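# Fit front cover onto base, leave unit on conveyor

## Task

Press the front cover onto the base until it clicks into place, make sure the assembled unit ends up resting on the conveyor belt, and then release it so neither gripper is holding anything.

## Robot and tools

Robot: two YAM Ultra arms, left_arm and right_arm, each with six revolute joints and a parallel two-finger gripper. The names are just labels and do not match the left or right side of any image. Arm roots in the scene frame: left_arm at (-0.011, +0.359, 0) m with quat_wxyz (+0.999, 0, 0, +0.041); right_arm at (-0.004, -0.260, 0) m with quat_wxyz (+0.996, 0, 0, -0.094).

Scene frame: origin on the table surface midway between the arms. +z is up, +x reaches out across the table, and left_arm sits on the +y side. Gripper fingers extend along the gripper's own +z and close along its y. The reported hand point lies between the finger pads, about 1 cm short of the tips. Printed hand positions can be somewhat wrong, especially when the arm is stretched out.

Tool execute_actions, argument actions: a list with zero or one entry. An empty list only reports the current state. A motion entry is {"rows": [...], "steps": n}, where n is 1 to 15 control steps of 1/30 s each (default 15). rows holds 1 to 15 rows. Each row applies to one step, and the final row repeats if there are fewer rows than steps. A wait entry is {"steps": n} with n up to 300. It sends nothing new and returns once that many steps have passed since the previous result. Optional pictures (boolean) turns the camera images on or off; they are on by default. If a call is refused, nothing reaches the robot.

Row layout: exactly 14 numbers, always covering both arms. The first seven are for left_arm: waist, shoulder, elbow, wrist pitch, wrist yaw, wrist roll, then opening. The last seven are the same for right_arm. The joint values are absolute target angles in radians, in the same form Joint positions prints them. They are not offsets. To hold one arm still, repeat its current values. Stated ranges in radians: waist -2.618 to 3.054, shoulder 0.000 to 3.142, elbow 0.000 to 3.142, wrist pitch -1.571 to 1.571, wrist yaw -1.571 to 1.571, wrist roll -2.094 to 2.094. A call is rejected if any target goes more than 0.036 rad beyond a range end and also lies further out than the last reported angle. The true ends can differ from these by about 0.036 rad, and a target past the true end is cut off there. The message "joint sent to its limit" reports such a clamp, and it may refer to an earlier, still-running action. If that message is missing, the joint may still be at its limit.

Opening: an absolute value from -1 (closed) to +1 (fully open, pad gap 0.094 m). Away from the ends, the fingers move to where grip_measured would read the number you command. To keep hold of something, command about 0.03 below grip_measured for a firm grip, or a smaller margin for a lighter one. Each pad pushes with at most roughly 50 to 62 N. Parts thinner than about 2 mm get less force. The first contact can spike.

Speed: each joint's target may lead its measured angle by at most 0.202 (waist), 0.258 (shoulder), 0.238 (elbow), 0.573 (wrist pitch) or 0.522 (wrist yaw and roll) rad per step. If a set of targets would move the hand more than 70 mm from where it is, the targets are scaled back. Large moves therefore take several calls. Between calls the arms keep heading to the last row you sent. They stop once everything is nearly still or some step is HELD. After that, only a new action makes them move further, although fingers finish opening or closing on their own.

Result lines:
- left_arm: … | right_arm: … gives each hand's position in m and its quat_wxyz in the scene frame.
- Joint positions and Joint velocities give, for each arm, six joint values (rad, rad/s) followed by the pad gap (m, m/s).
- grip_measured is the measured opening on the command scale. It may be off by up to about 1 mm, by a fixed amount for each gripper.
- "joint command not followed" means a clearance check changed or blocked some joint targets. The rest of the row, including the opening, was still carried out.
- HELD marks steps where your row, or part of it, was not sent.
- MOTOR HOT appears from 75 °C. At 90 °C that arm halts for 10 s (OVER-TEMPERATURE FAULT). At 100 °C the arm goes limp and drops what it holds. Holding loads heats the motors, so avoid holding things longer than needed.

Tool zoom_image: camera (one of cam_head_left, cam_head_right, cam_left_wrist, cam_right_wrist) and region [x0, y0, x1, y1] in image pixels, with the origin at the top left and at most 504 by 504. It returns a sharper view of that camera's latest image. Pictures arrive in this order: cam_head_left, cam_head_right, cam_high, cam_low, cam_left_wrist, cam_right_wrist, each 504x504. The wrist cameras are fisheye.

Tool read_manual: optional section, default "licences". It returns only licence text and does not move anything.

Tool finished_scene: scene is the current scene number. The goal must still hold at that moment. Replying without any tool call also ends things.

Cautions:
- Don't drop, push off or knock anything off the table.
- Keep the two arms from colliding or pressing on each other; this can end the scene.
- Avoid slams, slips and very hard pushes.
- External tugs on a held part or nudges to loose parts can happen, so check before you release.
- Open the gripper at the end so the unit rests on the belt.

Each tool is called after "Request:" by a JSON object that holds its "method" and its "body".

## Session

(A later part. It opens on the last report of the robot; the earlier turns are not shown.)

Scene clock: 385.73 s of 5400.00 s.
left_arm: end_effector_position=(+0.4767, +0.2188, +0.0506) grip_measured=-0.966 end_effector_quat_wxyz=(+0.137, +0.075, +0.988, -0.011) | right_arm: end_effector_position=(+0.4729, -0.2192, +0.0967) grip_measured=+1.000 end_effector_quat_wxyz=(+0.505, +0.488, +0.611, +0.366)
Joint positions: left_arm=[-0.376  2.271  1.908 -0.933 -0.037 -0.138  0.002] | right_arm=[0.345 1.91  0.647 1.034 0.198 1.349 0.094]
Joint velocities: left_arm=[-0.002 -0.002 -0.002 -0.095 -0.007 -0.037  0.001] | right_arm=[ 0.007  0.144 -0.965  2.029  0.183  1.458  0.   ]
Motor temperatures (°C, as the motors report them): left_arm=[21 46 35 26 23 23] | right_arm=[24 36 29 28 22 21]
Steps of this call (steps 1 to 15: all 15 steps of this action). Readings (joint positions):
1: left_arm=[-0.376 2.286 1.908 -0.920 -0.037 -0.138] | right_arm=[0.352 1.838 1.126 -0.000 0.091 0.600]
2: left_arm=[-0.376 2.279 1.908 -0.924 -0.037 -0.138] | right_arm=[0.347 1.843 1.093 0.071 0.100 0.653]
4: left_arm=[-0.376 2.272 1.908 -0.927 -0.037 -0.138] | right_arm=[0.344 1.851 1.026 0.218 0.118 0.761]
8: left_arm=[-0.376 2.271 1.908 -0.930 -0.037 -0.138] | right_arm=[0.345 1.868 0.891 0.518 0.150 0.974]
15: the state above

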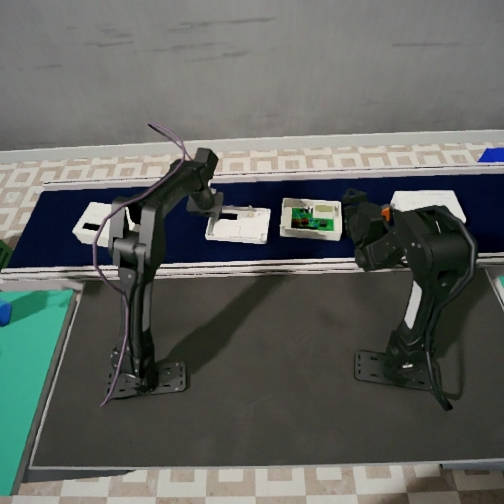

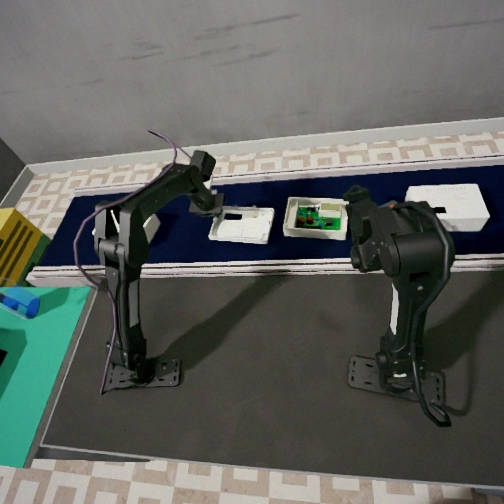

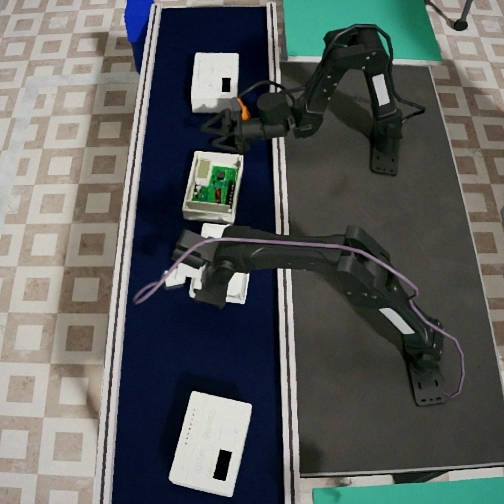

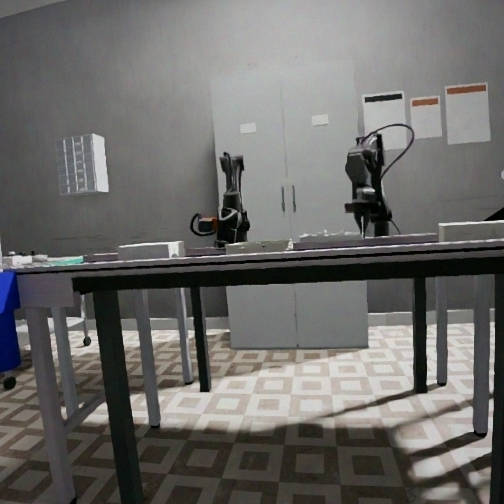

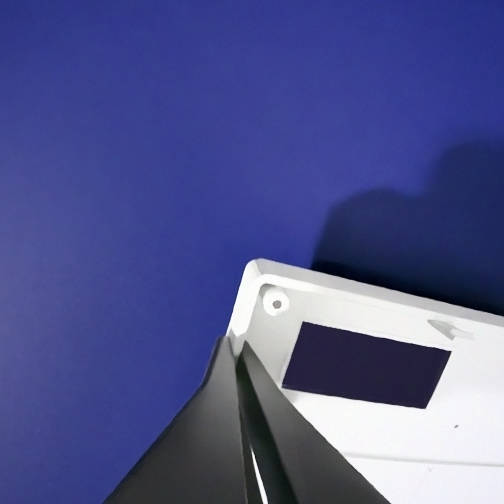

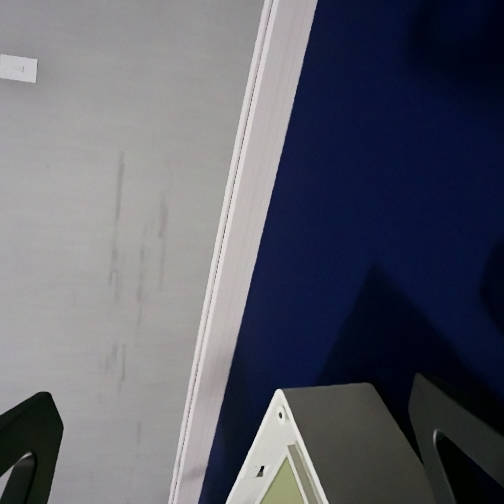

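Request:
{"method": "execute_actions", "body": {"actions": [{"rows": [[-0.38,2.244,1.935,-0.955,-0.042,-0.165,-1, 0.35,1.925,0.585,1.355,0.24,1.575,0.9],[-0.385,2.24,1.943,-0.97,-0.049,-0.195,-1, 0.35,1.925,0.585,1.355,0.24,1.575,0.8],[-0.39,2.237,1.951,-0.986,-0.056,-0.224,-1, 0.35,1.925,0.585,1.355,0.24,1.575,0.7],[-0.394,2.233,1.958,-1.001,-0.063,-0.253,-1, 0.35,1.925,0.585,1.355,0.24,1.575,0.6],[-0.399,2.23,1.966,-1.016,-0.07,-0.282,-1, 0.35,1.925,0.585,1.355,0.24,1.575,0.5],[-0.404,2.226,1.973,-1.032,-0.078,-0.312,-1, 0.35,1.925,0.585,1.355,0.24,1.575,0.4],[-0.408,2.222,1.981,-1.047,-0.085,-0.341,-1, 0.35,1.925,0.585,1.355,0.24,1.575,0.3],[-0.413,2.219,1.988,-1.062,-0.092,-0.37,-1, 0.35,1.925,0.585,1.355,0.24,1.575,0.2],[-0.418,2.215,1.996,-1.077,-0.099,-0.4,-1, 0.35,1.925,0.585,1.355,0.24,1.575,0.1],[-0.422,2.211,2.003,-1.093,-0.106,-0.43,-1, 0.35,1.925,0.585,1.355,0.24,1.575,0],[-0.427,2.208,2.011,-1.108,-0.113,-0.459,-1, 0.35,1.925,0.585,1.355,0.24,1.575,0],[-0.432,2.204,2.018,-1.123,-0.12,-0.488,-1, 0.35,1.925,0.585,1.355,0.24,1.575,0],[-0.436,2.2,2.026,-1.138,-0.127,-0.518,-1, 0.35,1.925,0.585,1.355,0.24,1.575,0],[-0.441,2.197,2.034,-1.154,-0.134,-0.547,-1, 0.35,1.925,0.585,1.355,0.24,1.575,0],[-0.446,2.193,2.042,-1.169,-0.141,-0.576,-1, 0.35,1.925,0.585,1.355,0.24,1.575,0]], "steps": 15}], "pictures": false}}

Request:
{"method": "execute_actions", "body": {"actions": [{"rows": [[-0.451,2.189,2.05,-1.184,-0.148,-0.606,-1, 0.38,1.925,0.585,1.355,0.24,1.575,0],[-0.455,2.186,2.057,-1.2,-0.155,-0.635,-1, 0.41,1.925,0.585,1.355,0.24,1.575,0],[-0.46,2.182,2.065,-1.215,-0.163,-0.665,-1, 0.44,1.925,0.585,1.355,0.24,1.575,0],[-0.465,2.178,2.072,-1.23,-0.17,-0.694,-1, 0.47,1.925,0.585,1.355,0.24,1.575,0],[-0.469,2.175,2.08,-1.245,-0.177,-0.723,-1, 0.5,1.925,0.585,1.355,0.24,1.575,0],[-0.474,2.171,2.087,-1.26,-0.184,-0.753,-1, 0.53,1.925,0.585,1.355,0.24,1.575,0],[-0.479,2.167,2.095,-1.276,-0.191,-0.782,-1, 0.56,1.925,0.585,1.355,0.24,1.575,0],[-0.483,2.164,2.102,-1.291,-0.198,-0.812,-1, 0.59,1.925,0.585,1.355,0.24,1.575,0],[-0.488,2.16,2.11,-1.306,-0.205,-0.841,-1, 0.6,1.925,0.585,1.355,0.24,1.575,0],[-0.493,2.156,2.117,-1.322,-0.212,-0.87,-1, 0.6,1.925,0.585,1.355,0.24,1.575,0],[-0.497,2.153,2.125,-1.337,-0.22,-0.9,-1, 0.6,1.925,0.585,1.355,0.24,1.575,0],[-0.502,2.149,2.132,-1.352,-0.227,-0.93,-1, 0.6,1.925,0.585,1.355,0.24,1.575,0],[-0.507,2.145,2.14,-1.367,-0.234,-0.96,-1, 0.6,1.925,0.585,1.355,0.24,1.575,0],[-0.512,2.141,2.148,-1.383,-0.241,-0.99,-1, 0.6,1.925,0.585,1.355,0.24,1.575,0],[-0.516,2.138,2.155,-1.398,-0.248,-1.018,-1, 0.6,1.925,0.585,1.355,0.24,1.575,0]], "steps": 15}], "pictures": false}}

Request:
{"method": "execute_actions", "body": {"actions": [{"steps": 20}]}}

Scene clock: 428.03 s of 5400.00 s.
left_arm: end_effector_position=(+0.4585, +0.2110, +0.0887) grip_measured=-0.966 end_effector_quat_wxyz=(+0.130, -0.057, +0.990, +0.004) | right_arm: end_effector_position=(+0.4666, -0.2259, +0.1450) grip_measured=+0.003 end_effector_quat_wxyz=(+0.519, +0.517, +0.477, +0.486)
Joint positions: left_arm=[-0.429  2.23   1.998 -1.101 -0.11  -0.449  0.002] | right_arm=[0.345 1.922 0.589 1.344 0.231 1.576 0.047]
Joint velocities: left_arm=[-0.154 -0.144  0.252 -0.505 -0.227 -0.784  0.   ] | right_arm=[ 0.012  0.002  0.002 -0.037 -0.037 -0.081  0.   ]
Motor temperatures (°C, as the motors report them): left_arm=[21 50 32 26 23 23] | right_arm=[24 34 27 31 22 21]
Steps of this call (steps 1 to 30: the robot went on to your last target; steps 31 to 90: nothing new was sent; then 38.80 s passed at rest; steps 91 to 105: all 15 steps of this action). Readings (joint positions):
91: left_arm=[-0.376 2.271 1.908 -0.935 -0.038 -0.141] | right_arm=[0.345 1.922 0.589 1.340 0.227 1.572]
92: left_arm=[-0.376 2.271 1.908 -0.939 -0.039 -0.149] | right_arm=[0.345 1.922 0.589 1.340 0.227 1.573]
94: left_arm=[-0.377 2.271 1.913 -0.956 -0.046 -0.176] | right_arm=[0.345 1.922 0.589 1.342 0.229 1.574]
98: left_arm=[-0.388 2.265 1.940 -1.005 -0.068 -0.261] | right_arm=[0.345 1.922 0.589 1.343 0.230 1.575]
105: the state above

Scene clock: 428.53 s of 5400.00 s.
left_arm: end_effector_position=(+0.4261, +0.2078, +0.1383) grip_measured=-0.966 end_effector_quat_wxyz=(+0.132, -0.240, +0.961, +0.031) | right_arm: end_effector_position=(+0.4414, -0.1048, +0.1450) grip_measured=+0.003 end_effector_quat_wxyz=(+0.451, +0.451, +0.540, +0.549)
Joint positions: left_arm=[-0.497  2.177  2.11  -1.329 -0.211 -0.887  0.002] | right_arm=[0.609 1.922 0.589 1.344 0.233 1.576 0.047]
Joint velocities: left_arm=[-0.144 -0.125  0.227 -0.505 -0.315 -0.872 -0.001] | right_arm=[-0.056 -0.007  0.012  0.007  0.037 -0.037 -0.002]
Motor temperatures (°C, as the motors report them): left_arm=[21 50 32 25 23 23] | right_arm=[24 34 27 31 22 21]
Steps of this call (steps 1 to 15: all 15 steps of this action). Readings (joint positions):
1: left_arm=[-0.434 2.225 2.006 -1.115 -0.116 -0.478] | right_arm=[0.348 1.922 0.589 1.344 0.233 1.576]
2: left_arm=[-0.439 2.221 2.014 -1.130 -0.122 -0.506] | right_arm=[0.356 1.922 0.589 1.344 0.237 1.576]
4: left_arm=[-0.448 2.213 2.029 -1.160 -0.136 -0.564] | right_arm=[0.396 1.922 0.589 1.344 0.242 1.576]
8: left_arm=[-0.465 2.200 2.058 -1.221 -0.163 -0.681] | right_arm=[0.530 1.922 0.589 1.344 0.243 1.576]
15: the state above

Scene clock: 429.20 s of 5400.00 s.
left_arm: end_effector_position=(+0.4144, +0.2117, +0.1494) grip_measured=-0.966 end_effector_quat_wxyz=(+0.132, -0.292, +0.946, +0.042) | right_arm: end_effector_position=(+0.4418, -0.1058, +0.1451) grip_measured=+0.003 end_effector_quat_wxyz=(+0.452, +0.451, +0.540, +0.549)
Joint positions: left_arm=[-0.51   2.159  2.127 -1.394 -0.238 -1.01   0.002] | right_arm=[0.606 1.922 0.589 1.345 0.233 1.576 0.047]
Joint velocities: left_arm=[-0.012  0.007  0.002 -0.081  0.022  0.022 -0.   ] | right_arm=[-0.002  0.012 -0.007  0.051  0.022  0.022 -0.001]
Motor temperatures (°C, as the motors report them): left_arm=[21 50 32 25 23 23] | right_arm=[24 34 27 31 22 21]
Steps of this call (steps 1 to 20: the robot went on to your last target). Readings (joint positions):
1: left_arm=[-0.502 2.173 2.116 -1.342 -0.217 -0.912] | right_arm=[0.608 1.922 0.589 1.344 0.233 1.576]
2: left_arm=[-0.505 2.168 2.121 -1.353 -0.221 -0.932] | right_arm=[0.607 1.922 0.589 1.344 0.233 1.576]
4: left_arm=[-0.510 2.162 2.125 -1.368 -0.227 -0.961] | right_arm=[0.606 1.922 0.589 1.344 0.233 1.576]
8: left_arm=[-0.510 2.159 2.127 -1.384 -0.234 -0.991] | right_arm=[0.606 1.922 0.589 1.344 0.233 1.576]
20: the state above

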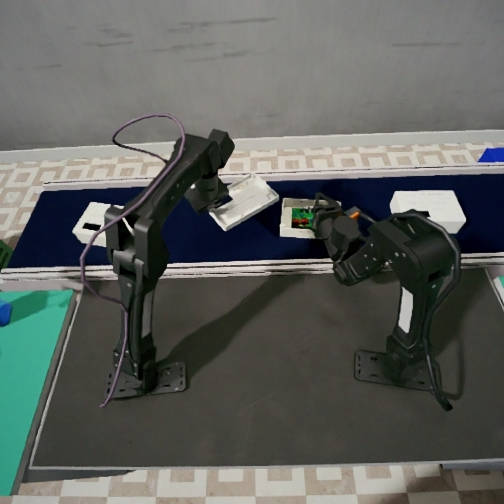

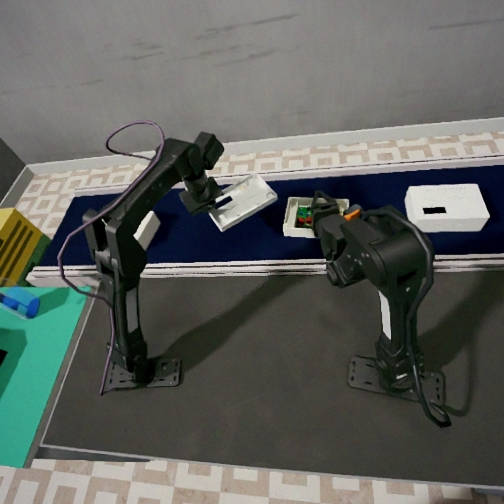

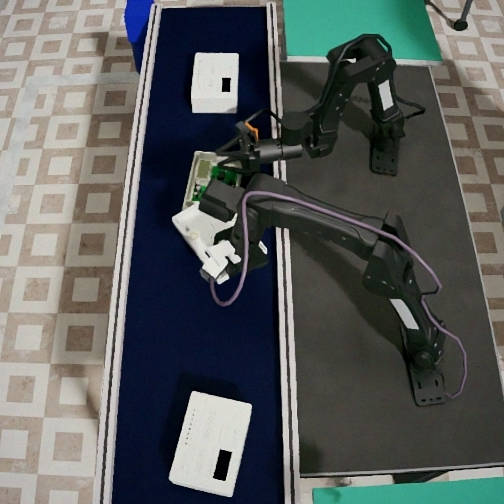

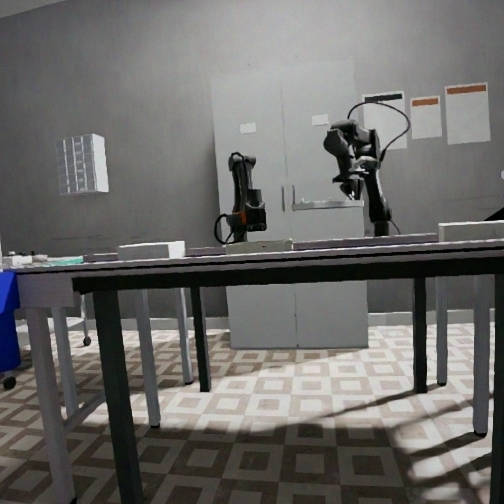

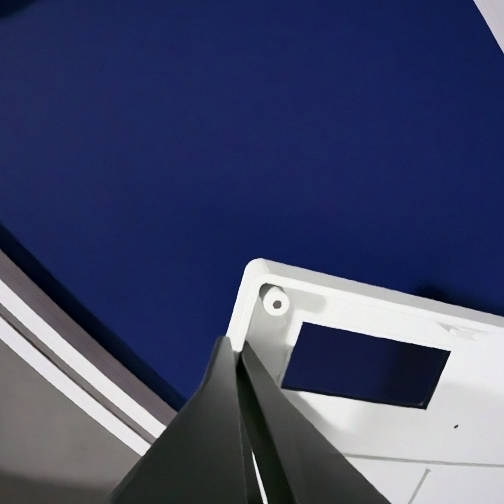

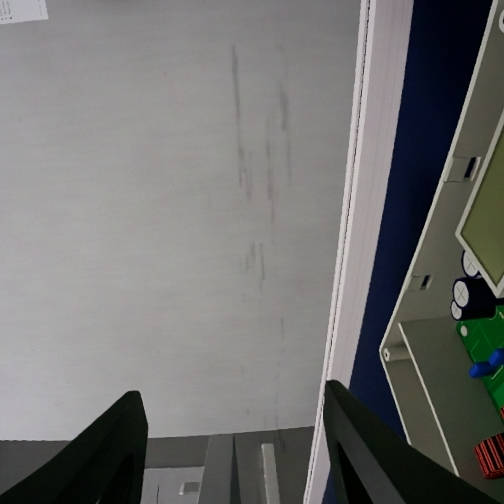

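Request:
{"method": "execute_actions", "body": {"actions": [{"rows": [[-0.516,2.138,2.155,-1.398,-0.248,-1.018,-1, 0.63,1.925,0.585,1.345,0.24,1.575,0],[-0.516,2.138,2.155,-1.398,-0.248,-1.018,-1, 0.66,1.925,0.585,1.345,0.24,1.575,0],[-0.516,2.138,2.155,-1.398,-0.248,-1.018,-1, 0.69,1.925,0.585,1.345,0.24,1.575,0],[-0.516,2.138,2.155,-1.398,-0.248,-1.018,-1, 0.72,1.925,0.585,1.345,0.24,1.575,0],[-0.516,2.138,2.155,-1.398,-0.248,-1.018,-1, 0.75,1.925,0.585,1.345,0.24,1.575,0],[-0.516,2.138,2.155,-1.398,-0.248,-1.018,-1, 0.78,1.925,0.585,1.345,0.24,1.575,0],[-0.516,2.138,2.155,-1.398,-0.248,-1.018,-1, 0.81,1.925,0.585,1.345,0.24,1.575,0],[-0.516,2.138,2.155,-1.398,-0.248,-1.018,-1, 0.84,1.925,0.585,1.345,0.24,1.575,0],[-0.516,2.138,2.155,-1.398,-0.248,-1.018,-1, 0.87,1.925,0.585,1.345,0.24,1.575,0],[-0.516,2.138,2.155,-1.398,-0.248,-1.018,-1, 0.90,1.925,0.585,1.345,0.24,1.575,0],[-0.516,2.138,2.155,-1.398,-0.248,-1.018,-1, 0.93,1.925,0.585,1.345,0.24,1.575,0],[-0.516,2.138,2.155,-1.398,-0.248,-1.018,-1, 0.96,1.925,0.585,1.345,0.24,1.575,0],[-0.516,2.138,2.155,-1.398,-0.248,-1.018,-1, 0.985,1.925,0.585,1.345,0.24,1.575,0],[-0.516,2.138,2.155,-1.398,-0.248,-1.018,-1, 1.005,1.925,0.585,1.345,0.24,1.575,0],[-0.516,2.138,2.155,-1.398,-0.248,-1.018,-1, 1.02,1.925,0.585,1.345,0.24,1.575,0]], "steps": 15}], "pictures": false}}

Request:
{"method": "execute_actions", "body": {"actions": [{"steps": 15}]}}

Scene clock: 446.60 s of 5400.00 s.
left_arm: end_effector_position=(+0.4142, +0.2118, +0.1493) grip_measured=-0.966 end_effector_quat_wxyz=(+0.132, -0.293, +0.946, +0.042) | right_arm: end_effector_position=(+0.3531, +0.0479, +0.1451) grip_measured=+0.003 end_effector_quat_wxyz=(+0.342, +0.343, +0.614, +0.623)
Joint positions: left_arm=[-0.51   2.159  2.127 -1.395 -0.238 -1.011  0.002] | right_arm=[0.987 1.922 0.589 1.345 0.24  1.576 0.047]
Joint velocities: left_arm=[ 0.017 -0.002  0.002  0.007 -0.051 -0.051  0.002] | right_arm=[ 0.628 -0.027 -0.002 -0.007 -0.081  0.022 -0.001]
Motor temperatures (°C, as the motors report them): left_arm=[21 49 34 25 23 23] | right_arm=[24 34 27 31 22 21]
Steps of this call (steps 1 to 15: the robot went on to your last target; steps 16 to 90: nothing new was sent; then 13.90 s passed at rest; steps 91 to 105: all 15 steps of this action). Readings (joint positions):
91: left_arm=[-0.510 2.159 2.127 -1.395 -0.238 -1.011] | right_arm=[0.608 1.922 0.589 1.345 0.234 1.576]
92: left_arm=[-0.510 2.159 2.127 -1.395 -0.238 -1.011] | right_arm=[0.614 1.922 0.589 1.345 0.237 1.576]
94: left_arm=[-0.510 2.159 2.127 -1.395 -0.238 -1.011] | right_arm=[0.649 1.922 0.589 1.345 0.242 1.576]
98: left_arm=[-0.510 2.159 2.127 -1.395 -0.238 -1.011] | right_arm=[0.778 1.922 0.589 1.345 0.243 1.576]
105: the state above

Scene clock: 447.10 s of 5400.00 s.
left_arm: end_effector_position=(+0.4142, +0.2118, +0.1493) grip_measured=-0.966 end_effector_quat_wxyz=(+0.132, -0.293, +0.946, +0.042) | right_arm: end_effector_position=(+0.3404, +0.0622, +0.1451) grip_measured=+0.003 end_effector_quat_wxyz=(+0.329, +0.330, +0.621, +0.630)
Joint positions: left_arm=[-0.51   2.159  2.127 -1.395 -0.238 -1.011  0.002] | right_arm=[1.026 1.922 0.589 1.345 0.236 1.576 0.047]
Joint velocities: left_arm=[-0.012 -0.002  0.017 -0.022  0.007 -0.022 -0.001] | right_arm=[-0.027  0.002 -0.012 -0.066 -0.007 -0.037 -0.001]
Motor temperatures (°C, as the motors report them): left_arm=[21 49 34 25 23 23] | right_arm=[24 34 27 31 22 21]
Steps of this call (steps 1 to 15: the robot went on to your last target). Readings (joint positions):
1: left_arm=[-0.510 2.159 2.127 -1.395 -0.238 -1.011] | right_arm=[1.007 1.922 0.589 1.345 0.239 1.576]
2: left_arm=[-0.510 2.159 2.127 -1.395 -0.238 -1.011] | right_arm=[1.020 1.922 0.589 1.345 0.237 1.576]
4: left_arm=[-0.510 2.159 2.127 -1.395 -0.238 -1.011] | right_arm=[1.027 1.922 0.589 1.345 0.236 1.576]
8: left_arm=[-0.510 2.159 2.127 -1.395 -0.238 -1.011] | right_arm=[1.026 1.922 0.589 1.345 0.236 1.576]
15: the state above

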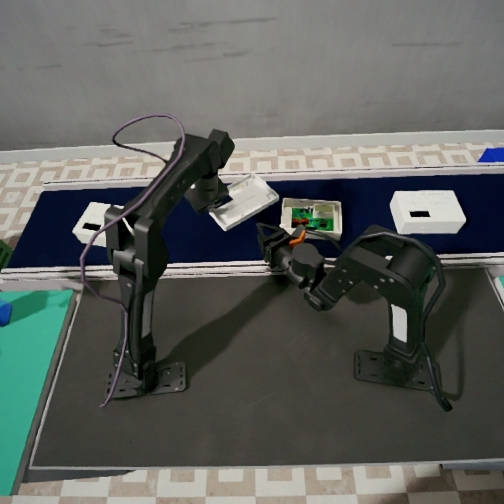

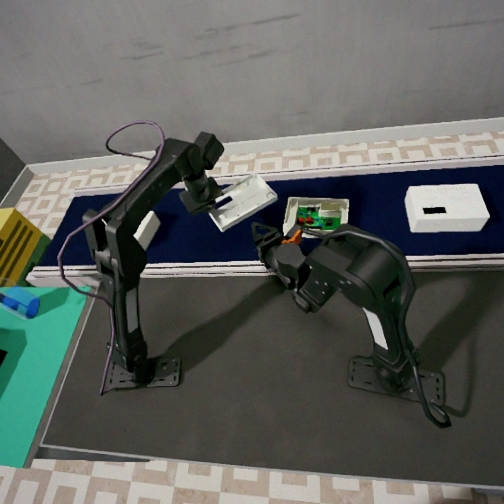

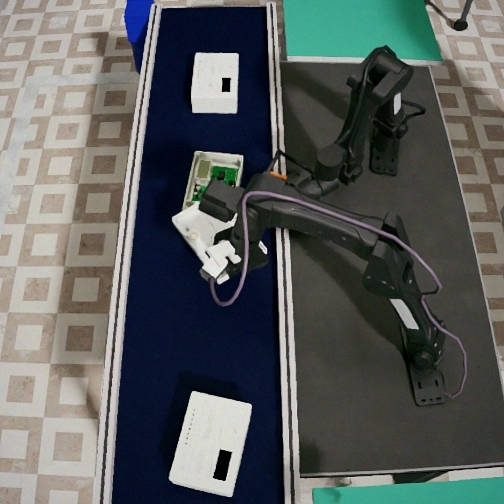

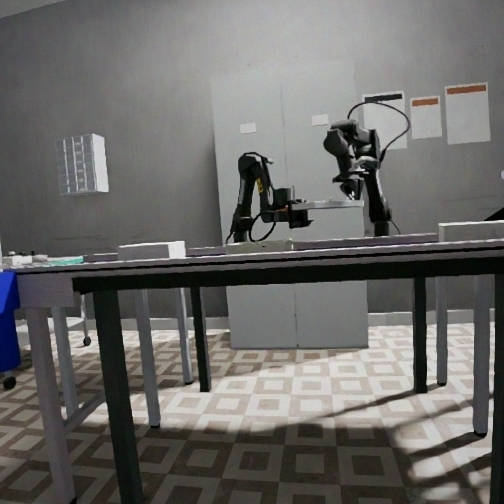

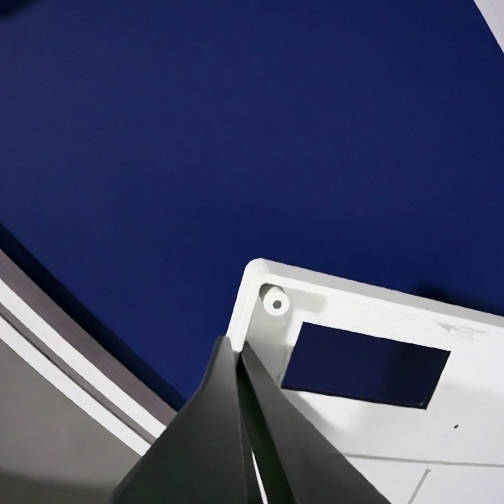

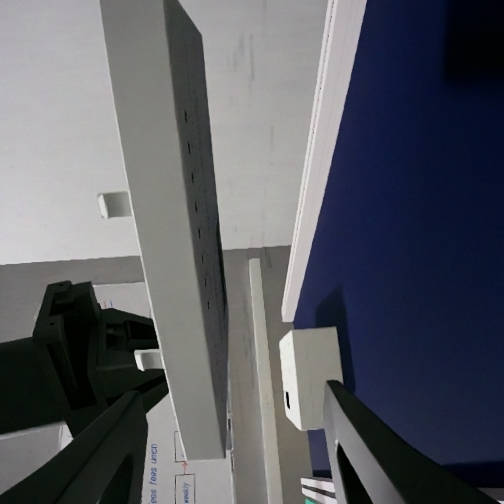

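Request:
{"method": "execute_actions", "body": {"actions": [{"rows": [[-0.516,2.138,2.155,-1.398,-0.248,-1.018,-1, 1.022,1.915,0.605,1.325,0.233,1.575,0],[-0.516,2.138,2.155,-1.398,-0.248,-1.018,-1, 1.02,1.91,0.62,1.305,0.23,1.575,0],[-0.516,2.138,2.155,-1.398,-0.248,-1.018,-1, 1.017,1.905,0.635,1.285,0.227,1.575,0],[-0.516,2.138,2.155,-1.398,-0.248,-1.018,-1, 1.014,1.9,0.65,1.265,0.224,1.575,0],[-0.516,2.138,2.155,-1.398,-0.248,-1.018,-1, 1.011,1.895,0.665,1.245,0.221,1.575,0],[-0.516,2.138,2.155,-1.398,-0.248,-1.018,-1, 1.008,1.89,0.68,1.225,0.218,1.575,0],[-0.516,2.138,2.155,-1.398,-0.248,-1.018,-1, 1.005,1.885,0.695,1.205,0.215,1.575,0],[-0.516,2.138,2.155,-1.398,-0.248,-1.018,-1, 1.002,1.88,0.71,1.188,0.212,1.575,0],[-0.516,2.138,2.155,-1.398,-0.248,-1.018,-1, 0.999,1.875,0.725,1.172,0.21,1.575,0],[-0.516,2.138,2.155,-1.398,-0.248,-1.018,-1, 0.997,1.87,0.738,1.158,0.208,1.575,0]], "steps": 15}], "pictures": false}}

Request:
{"method": "execute_actions", "body": {"actions": [{"steps": 15}]}}

Scene clock: 467.03 s of 5400.00 s.
left_arm: end_effector_position=(+0.4142, +0.2119, +0.1494) grip_measured=-0.966 end_effector_quat_wxyz=(+0.132, -0.293, +0.946, +0.042) | right_arm: end_effector_position=(+0.3644, +0.0759, +0.1732) grip_measured=+0.003 end_effector_quat_wxyz=(+0.332, +0.330, +0.615, +0.635)
Joint positions: left_arm=[-0.51   2.159  2.127 -1.395 -0.238 -1.011  0.002] | right_arm=[1.003 1.891 0.719 1.199 0.219 1.576 0.047]
Joint velocities: left_arm=[ 0.002  0.002  0.002 -0.022  0.037 -0.022  0.   ] | right_arm=[ 0.007 -0.042  0.002 -0.066 -0.125  0.007 -0.   ]
Motor temperatures (°C, as the motors report them): left_arm=[21 49 35 25 23 23] | right_arm=[24 34 27 32 22 21]
Steps of this call (steps 1 to 15: the robot went on to your last target; steps 16 to 90: nothing new was sent; then 16.43 s passed at rest; steps 91 to 105: all 15 steps of this action). Readings (joint positions):
91: left_arm=[-0.510 2.159 2.127 -1.395 -0.238 -1.011] | right_arm=[1.026 1.922 0.589 1.344 0.236 1.576]
92: left_arm=[-0.510 2.159 2.127 -1.395 -0.238 -1.011] | right_arm=[1.026 1.922 0.589 1.341 0.236 1.576]
94: left_arm=[-0.510 2.159 2.127 -1.395 -0.238 -1.011] | right_arm=[1.026 1.922 0.600 1.320 0.235 1.576]
98: left_arm=[-0.510 2.159 2.127 -1.395 -0.238 -1.011] | right_arm=[1.016 1.921 0.658 1.261 0.229 1.576]
105: the state above

Scene clock: 467.53 s of 5400.00 s.
left_arm: end_effector_position=(+0.4142, +0.2119, +0.1494) grip_measured=-0.966 end_effector_quat_wxyz=(+0.132, -0.293, +0.946, +0.042) | right_arm: end_effector_position=(+0.3642, +0.0764, +0.1667) grip_measured=+0.003 end_effector_quat_wxyz=(+0.329, +0.332, +0.624, +0.626)
Joint positions: left_arm=[-0.51   2.159  2.127 -1.395 -0.238 -1.011  0.002] | right_arm=[1.003 1.891 0.719 1.172 0.216 1.576 0.047]
Joint velocities: left_arm=[ 0.007 -0.017  0.012 -0.081 -0.066  0.022 -0.001] | right_arm=[ 0.027 -0.007  0.002 -0.022  0.007  0.022 -0.   ]
Motor temperatures (°C, as the motors report them): left_arm=[21 49 35 25 23 23] | right_arm=[24 34 27 32 22 21]
Steps of this call (steps 1 to 15: the robot went on to your last target). Readings (joint positions):
1: left_arm=[-0.510 2.159 2.127 -1.395 -0.238 -1.011] | right_arm=[1.003 1.891 0.719 1.197 0.219 1.576]
2: left_arm=[-0.510 2.159 2.127 -1.395 -0.238 -1.011] | right_arm=[1.003 1.891 0.719 1.192 0.218 1.576]
4: left_arm=[-0.510 2.159 2.127 -1.395 -0.238 -1.011] | right_arm=[1.003 1.891 0.719 1.183 0.218 1.576]
8: left_arm=[-0.510 2.159 2.127 -1.395 -0.238 -1.011] | right_arm=[1.003 1.891 0.719 1.175 0.217 1.576]
15: the state above

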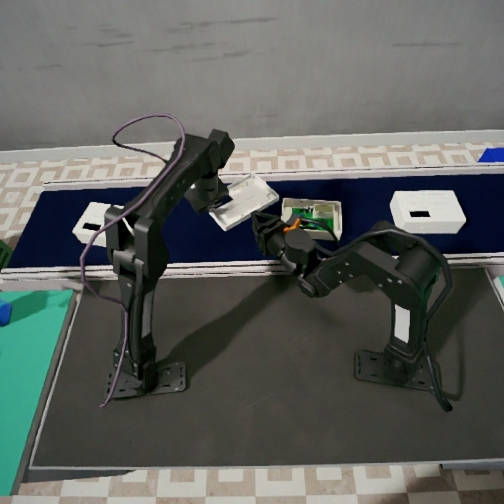

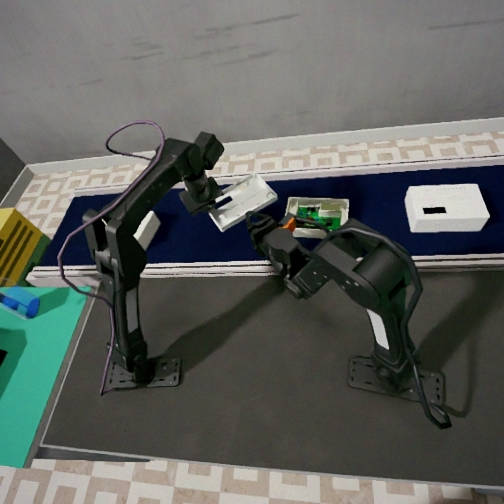

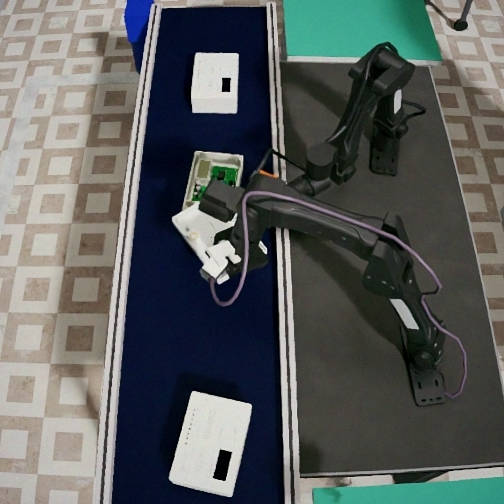

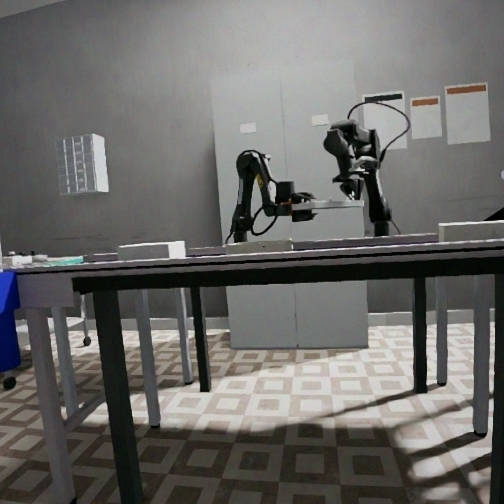

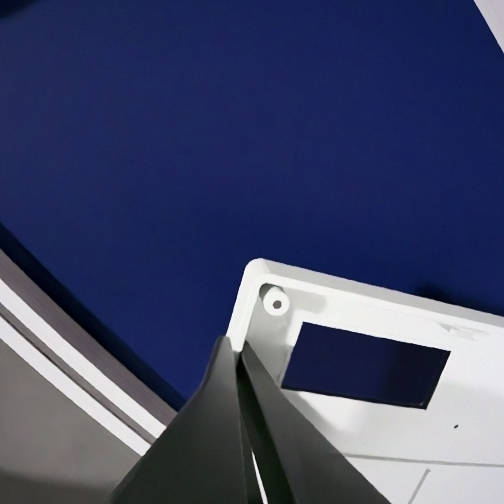

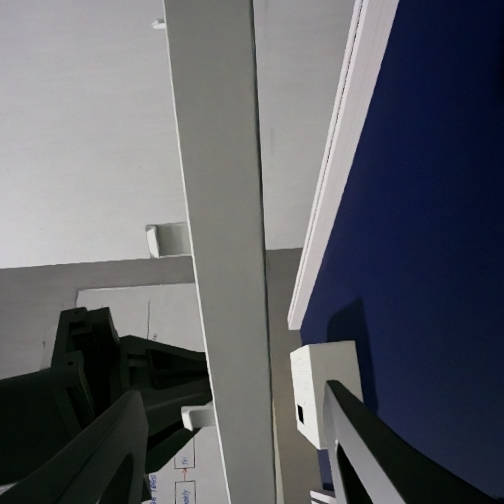

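Request:
{"method": "execute_actions", "body": {"actions": [{"rows": [[-0.516,2.138,2.155,-1.398,-0.248,-1.018,-1, 0.993,1.895,0.748,1.155,0.204,1.575,0],[-0.516,2.138,2.155,-1.398,-0.248,-1.018,-1, 0.988,1.902,0.758,1.152,0.199,1.575,0],[-0.516,2.138,2.155,-1.398,-0.248,-1.018,-1, 0.983,1.909,0.768,1.149,0.194,1.575,0],[-0.516,2.138,2.155,-1.398,-0.248,-1.018,-1, 0.978,1.916,0.778,1.146,0.189,1.575,0],[-0.516,2.138,2.155,-1.398,-0.248,-1.018,-1, 0.973,1.923,0.788,1.143,0.184,1.575,0],[-0.516,2.138,2.155,-1.398,-0.248,-1.018,-1, 0.968,1.93,0.798,1.14,0.179,1.575,0],[-0.516,2.138,2.155,-1.398,-0.248,-1.018,-1, 0.964,1.937,0.808,1.137,0.175,1.575,0],[-0.516,2.138,2.155,-1.398,-0.248,-1.018,-1, 0.961,1.944,0.817,1.134,0.172,1.575,0],[-0.516,2.138,2.155,-1.398,-0.248,-1.018,-1, 0.96,1.95,0.824,1.132,0.17,1.575,0]], "steps": 15}], "pictures": false}}

Request:
{"method": "execute_actions", "body": {"actions": [{"steps": 15}]}}

Scene clock: 488.67 s of 5400.00 s.
left_arm: end_effector_position=(+0.4142, +0.2119, +0.1494) grip_measured=-0.966 end_effector_quat_wxyz=(+0.132, -0.293, +0.946, +0.042) | right_arm: end_effector_position=(+0.3869, +0.0800, +0.1692) grip_measured=+0.003 end_effector_quat_wxyz=(+0.331, +0.333, +0.621, +0.628)
Joint positions: left_arm=[-0.51   2.159  2.127 -1.395 -0.238 -1.011  0.002] | right_arm=[0.964 1.939 0.8   1.147 0.183 1.576 0.047]
Joint velocities: left_arm=[-0.007 -0.012  0.002  0.007 -0.022 -0.051 -0.001] | right_arm=[-0.022 -0.002  0.002 -0.095 -0.037 -0.022 -0.001]
Motor temperatures (°C, as the motors report them): left_arm=[21 49 35 25 23 23] | right_arm=[24 35 28 32 22 21]
Steps of this call (steps 1 to 15: the robot went on to your last target; steps 16 to 90: nothing new was sent; then 17.63 s passed at rest; steps 91 to 105: all 15 steps of this action). Readings (joint positions):
91: left_arm=[-0.510 2.159 2.127 -1.395 -0.238 -1.011] | right_arm=[1.003 1.891 0.719 1.171 0.216 1.576]
92: left_arm=[-0.510 2.159 2.127 -1.395 -0.238 -1.011] | right_arm=[1.002 1.891 0.720 1.169 0.214 1.576]
94: left_arm=[-0.510 2.159 2.127 -1.395 -0.238 -1.011] | right_arm=[0.997 1.895 0.733 1.164 0.209 1.576]
98: left_arm=[-0.510 2.159 2.127 -1.395 -0.238 -1.011] | right_arm=[0.976 1.918 0.777 1.159 0.195 1.576]
105: the state above

Scene clock: 489.17 s of 5400.00 s.
left_arm: end_effector_position=(+0.4142, +0.2119, +0.1494) grip_measured=-0.966 end_effector_quat_wxyz=(+0.132, -0.293, +0.946, +0.042) | right_arm: end_effector_position=(+0.3865, +0.0806, +0.1687) grip_measured=+0.003 end_effector_quat_wxyz=(+0.330, +0.332, +0.622, +0.628)
Joint positions: left_arm=[-0.51   2.159  2.127 -1.395 -0.238 -1.011  0.002] | right_arm=[0.964 1.939 0.8   1.145 0.179 1.576 0.047]
Joint velocities: left_arm=[ 0.012 -0.002 -0.002  0.022 -0.022  0.022 -0.   ] | right_arm=[-0.002 -0.002  0.002  0.051  0.007 -0.007 -0.001]
Motor temperatures (°C, as the motors report them): left_arm=[21 49 35 25 23 23] | right_arm=[24 35 28 32 22 21]
Steps of this call (steps 1 to 15: the robot went on to your last target). Readings (joint positions):
1: left_arm=[-0.510 2.159 2.127 -1.395 -0.238 -1.011] | right_arm=[0.964 1.939 0.800 1.146 0.182 1.576]
2: left_arm=[-0.510 2.159 2.127 -1.395 -0.238 -1.011] | right_arm=[0.964 1.939 0.800 1.145 0.181 1.576]
4: left_arm=[-0.510 2.159 2.127 -1.395 -0.238 -1.011] | right_arm=[0.964 1.939 0.800 1.145 0.180 1.576]
8: left_arm=[-0.510 2.159 2.127 -1.395 -0.238 -1.011] | right_arm=[0.964 1.939 0.800 1.145 0.179 1.576]
15: the state above
All arms were judged still, so your last target was given up. Only a new action makes them travel on or press farther. Fingers that are still opening or closing keep moving.

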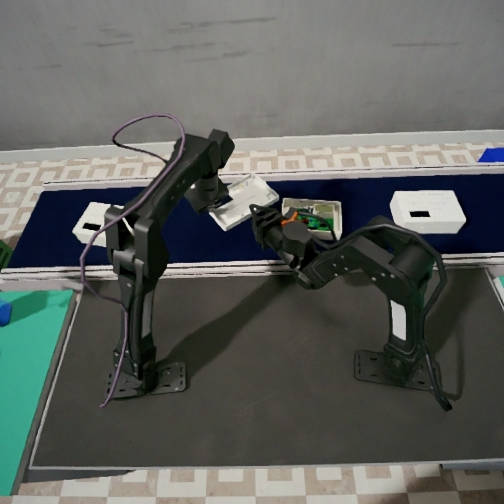

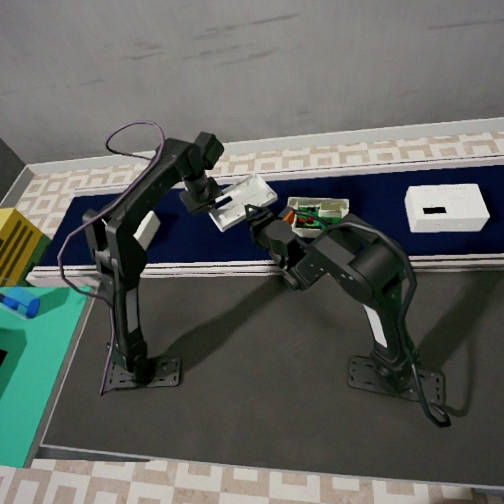

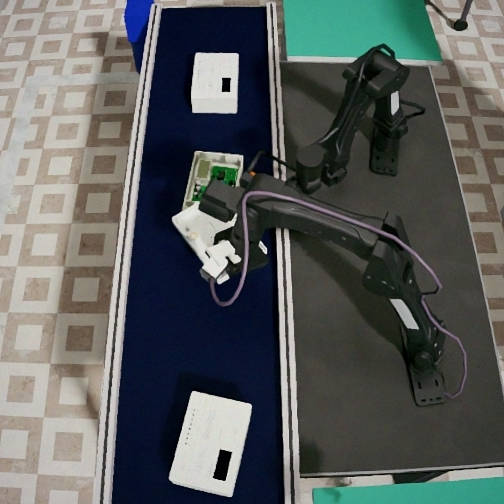

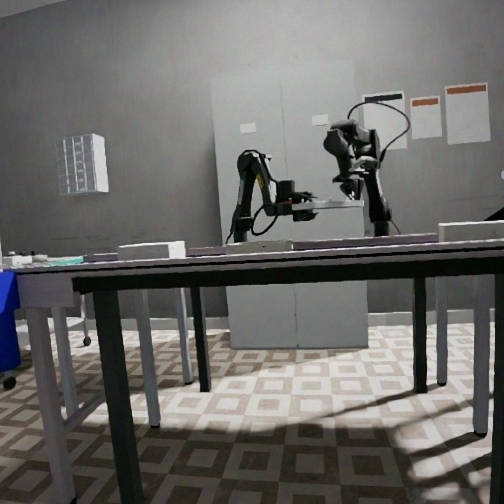

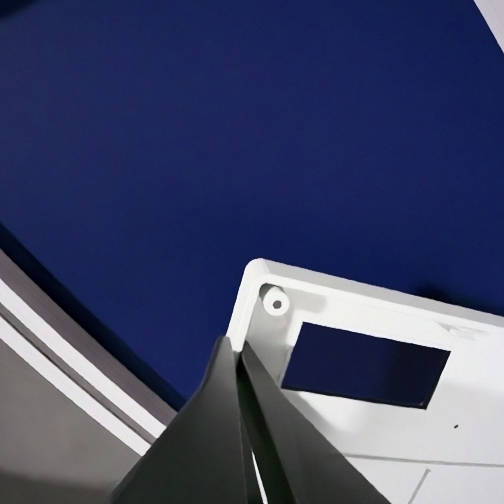

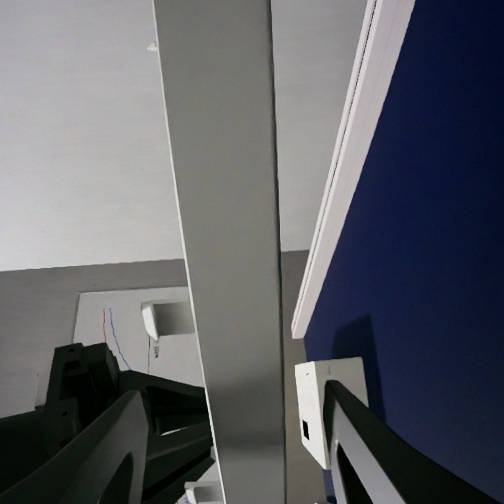

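Request:
{"method": "zoom_image", "body": {"camera": "cam_head_right", "region": [190, 150, 320, 260]}}

Region (190, 150, 320, 260) of cam_head_right's 504x504 image, scaled by 3.877, with more detail than that image has; it fills the top 426 rows of this view, and the rest is white.

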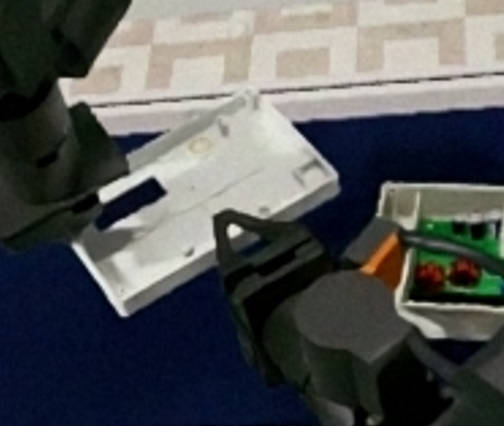

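Request:
{"method": "execute_actions", "body": {"actions": [{"rows": [[-0.516,2.138,2.155,-1.398,-0.248,-1.018,-1, 0.958,1.956,0.832,1.129,0.169,1.575,0],[-0.516,2.138,2.155,-1.398,-0.248,-1.018,-1, 0.957,1.962,0.84,1.126,0.168,1.575,0],[-0.516,2.138,2.155,-1.398,-0.248,-1.018,-1, 0.956,1.968,0.848,1.123,0.167,1.575,0],[-0.516,2.138,2.155,-1.398,-0.248,-1.018,-1, 0.955,1.974,0.856,1.12,0.166,1.575,0],[-0.516,2.138,2.155,-1.398,-0.248,-1.018,-1, 0.954,1.98,0.864,1.118,0.165,1.575,0],[-0.516,2.138,2.155,-1.398,-0.248,-1.018,-1, 0.953,1.986,0.872,1.116,0.164,1.575,0],[-0.516,2.138,2.155,-1.398,-0.248,-1.018,-1, 0.953,1.991,0.879,1.114,0.163,1.575,0],[-0.516,2.138,2.155,-1.398,-0.248,-1.018,-1, 0.953,1.995,0.885,1.112,0.163,1.575,0]], "steps": 15}], "pictures": false}}

Request:
{"method": "execute_actions", "body": {"actions": [{"steps": 15}]}}

Scene clock: 510.20 s of 5400.00 s.
left_arm: end_effector_position=(+0.4142, +0.2119, +0.1494) grip_measured=-0.966 end_effector_quat_wxyz=(+0.132, -0.293, +0.946, +0.042) | right_arm: end_effector_position=(+0.3971, +0.0898, +0.1650) grip_measured=+0.003 end_effector_quat_wxyz=(+0.328, +0.331, +0.625, +0.626)
Joint positions: left_arm=[-0.51   2.159  2.127 -1.395 -0.238 -1.011  0.002] | right_arm=[0.96  1.985 0.86  1.125 0.172 1.576 0.047]
Joint velocities: left_arm=[-0.027  0.002  0.012  0.007 -0.051 -0.051 -0.001] | right_arm=[-0.032  0.007  0.007 -0.022 -0.081 -0.066 -0.   ]
Motor temperatures (°C, as the motors report them): left_arm=[21 50 36 25 23 23] | right_arm=[24 35 29 32 22 21]
Steps of this call (steps 1 to 90: nothing new was sent; then 17.53 s passed at rest; steps 91 to 105: all 15 steps of this action). Readings (joint positions):
91: left_arm=[-0.510 2.159 2.127 -1.395 -0.238 -1.011] | right_arm=[0.964 1.939 0.800 1.144 0.179 1.576]
92: left_arm=[-0.510 2.159 2.127 -1.395 -0.238 -1.011] | right_arm=[0.964 1.941 0.802 1.143 0.178 1.576]
94: left_arm=[-0.510 2.159 2.127 -1.395 -0.238 -1.011] | right_arm=[0.964 1.950 0.816 1.141 0.177 1.576]
98: left_arm=[-0.510 2.159 2.127 -1.395 -0.238 -1.011] | right_arm=[0.963 1.975 0.849 1.134 0.174 1.576]
105: the state above

Scene clock: 510.70 s of 5400.00 s.
left_arm: end_effector_position=(+0.4142, +0.2119, +0.1494) grip_measured=-0.966 end_effector_quat_wxyz=(+0.132, -0.293, +0.946, +0.042) | right_arm: end_effector_position=(+0.3970, +0.0899, +0.1649) grip_measured=+0.003 end_effector_quat_wxyz=(+0.328, +0.331, +0.625, +0.626)
Joint positions: left_arm=[-0.51   2.159  2.127 -1.395 -0.238 -1.011  0.002] | right_arm=[0.96  1.985 0.86  1.125 0.171 1.576 0.047]
Joint velocities: left_arm=[-0.007 -0.007 -0.007 -0.037 -0.081 -0.022 -0.001] | right_arm=[-0.002  0.002 -0.007  0.007 -0.007 -0.051 -0.001]
Motor temperatures (°C, as the motors report them): left_arm=[21 50 36 25 23 23] | right_arm=[24 35 29 32 22 21]
Steps of this call (steps 1 to 15: the robot went on to your last target). Readings (joint positions):
1: left_arm=[-0.510 2.159 2.127 -1.395 -0.238 -1.011] | right_arm=[0.960 1.985 0.860 1.125 0.172 1.576]
2: left_arm=[-0.510 2.159 2.127 -1.395 -0.238 -1.011] | right_arm=[0.960 1.985 0.860 1.125 0.172 1.576]
4: left_arm=[-0.510 2.159 2.127 -1.395 -0.238 -1.011] | right_arm=[0.960 1.985 0.860 1.125 0.172 1.576]
8: left_arm=[-0.510 2.159 2.127 -1.395 -0.238 -1.011] | right_arm=[0.960 1.985 0.860 1.125 0.172 1.576]
15: the state above
All arms were judged still, so your last target was given up. Only a new action makes them travel on or press farther. Fingers that are still opening or closing keep moving.

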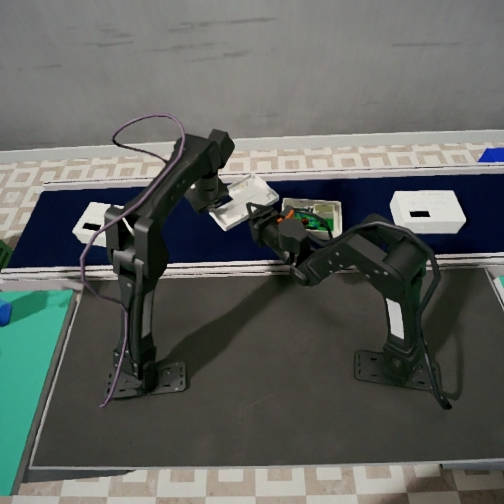

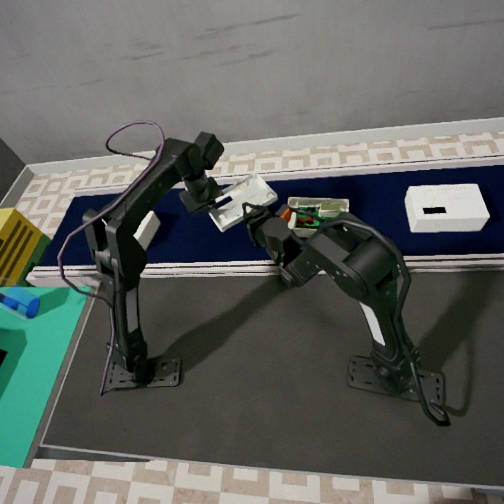

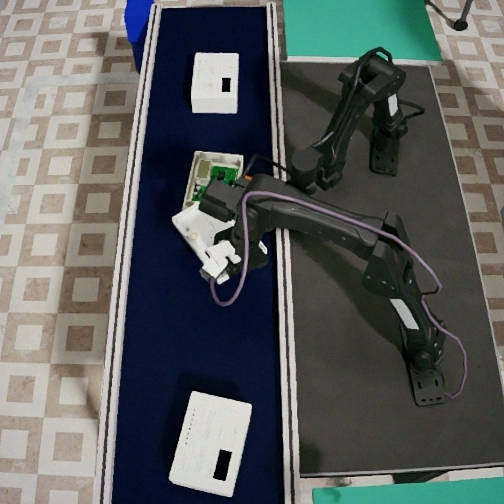

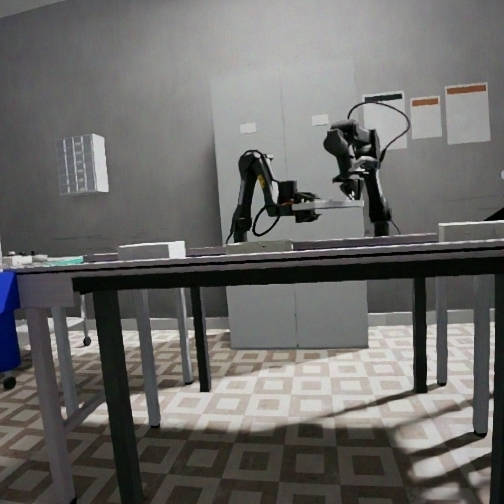

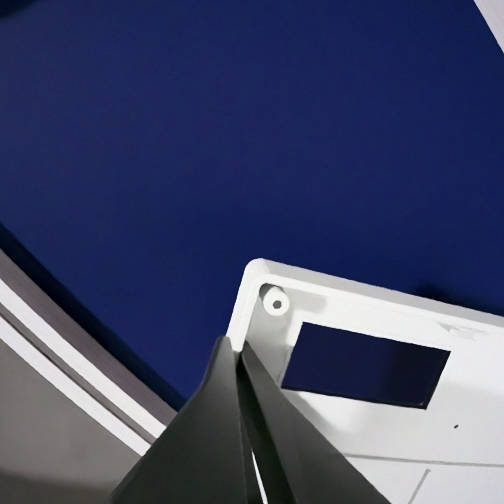

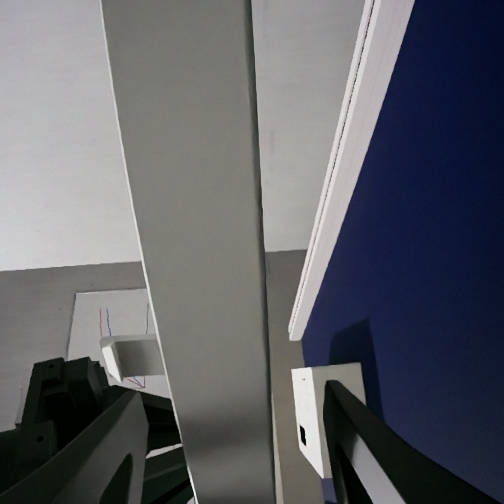

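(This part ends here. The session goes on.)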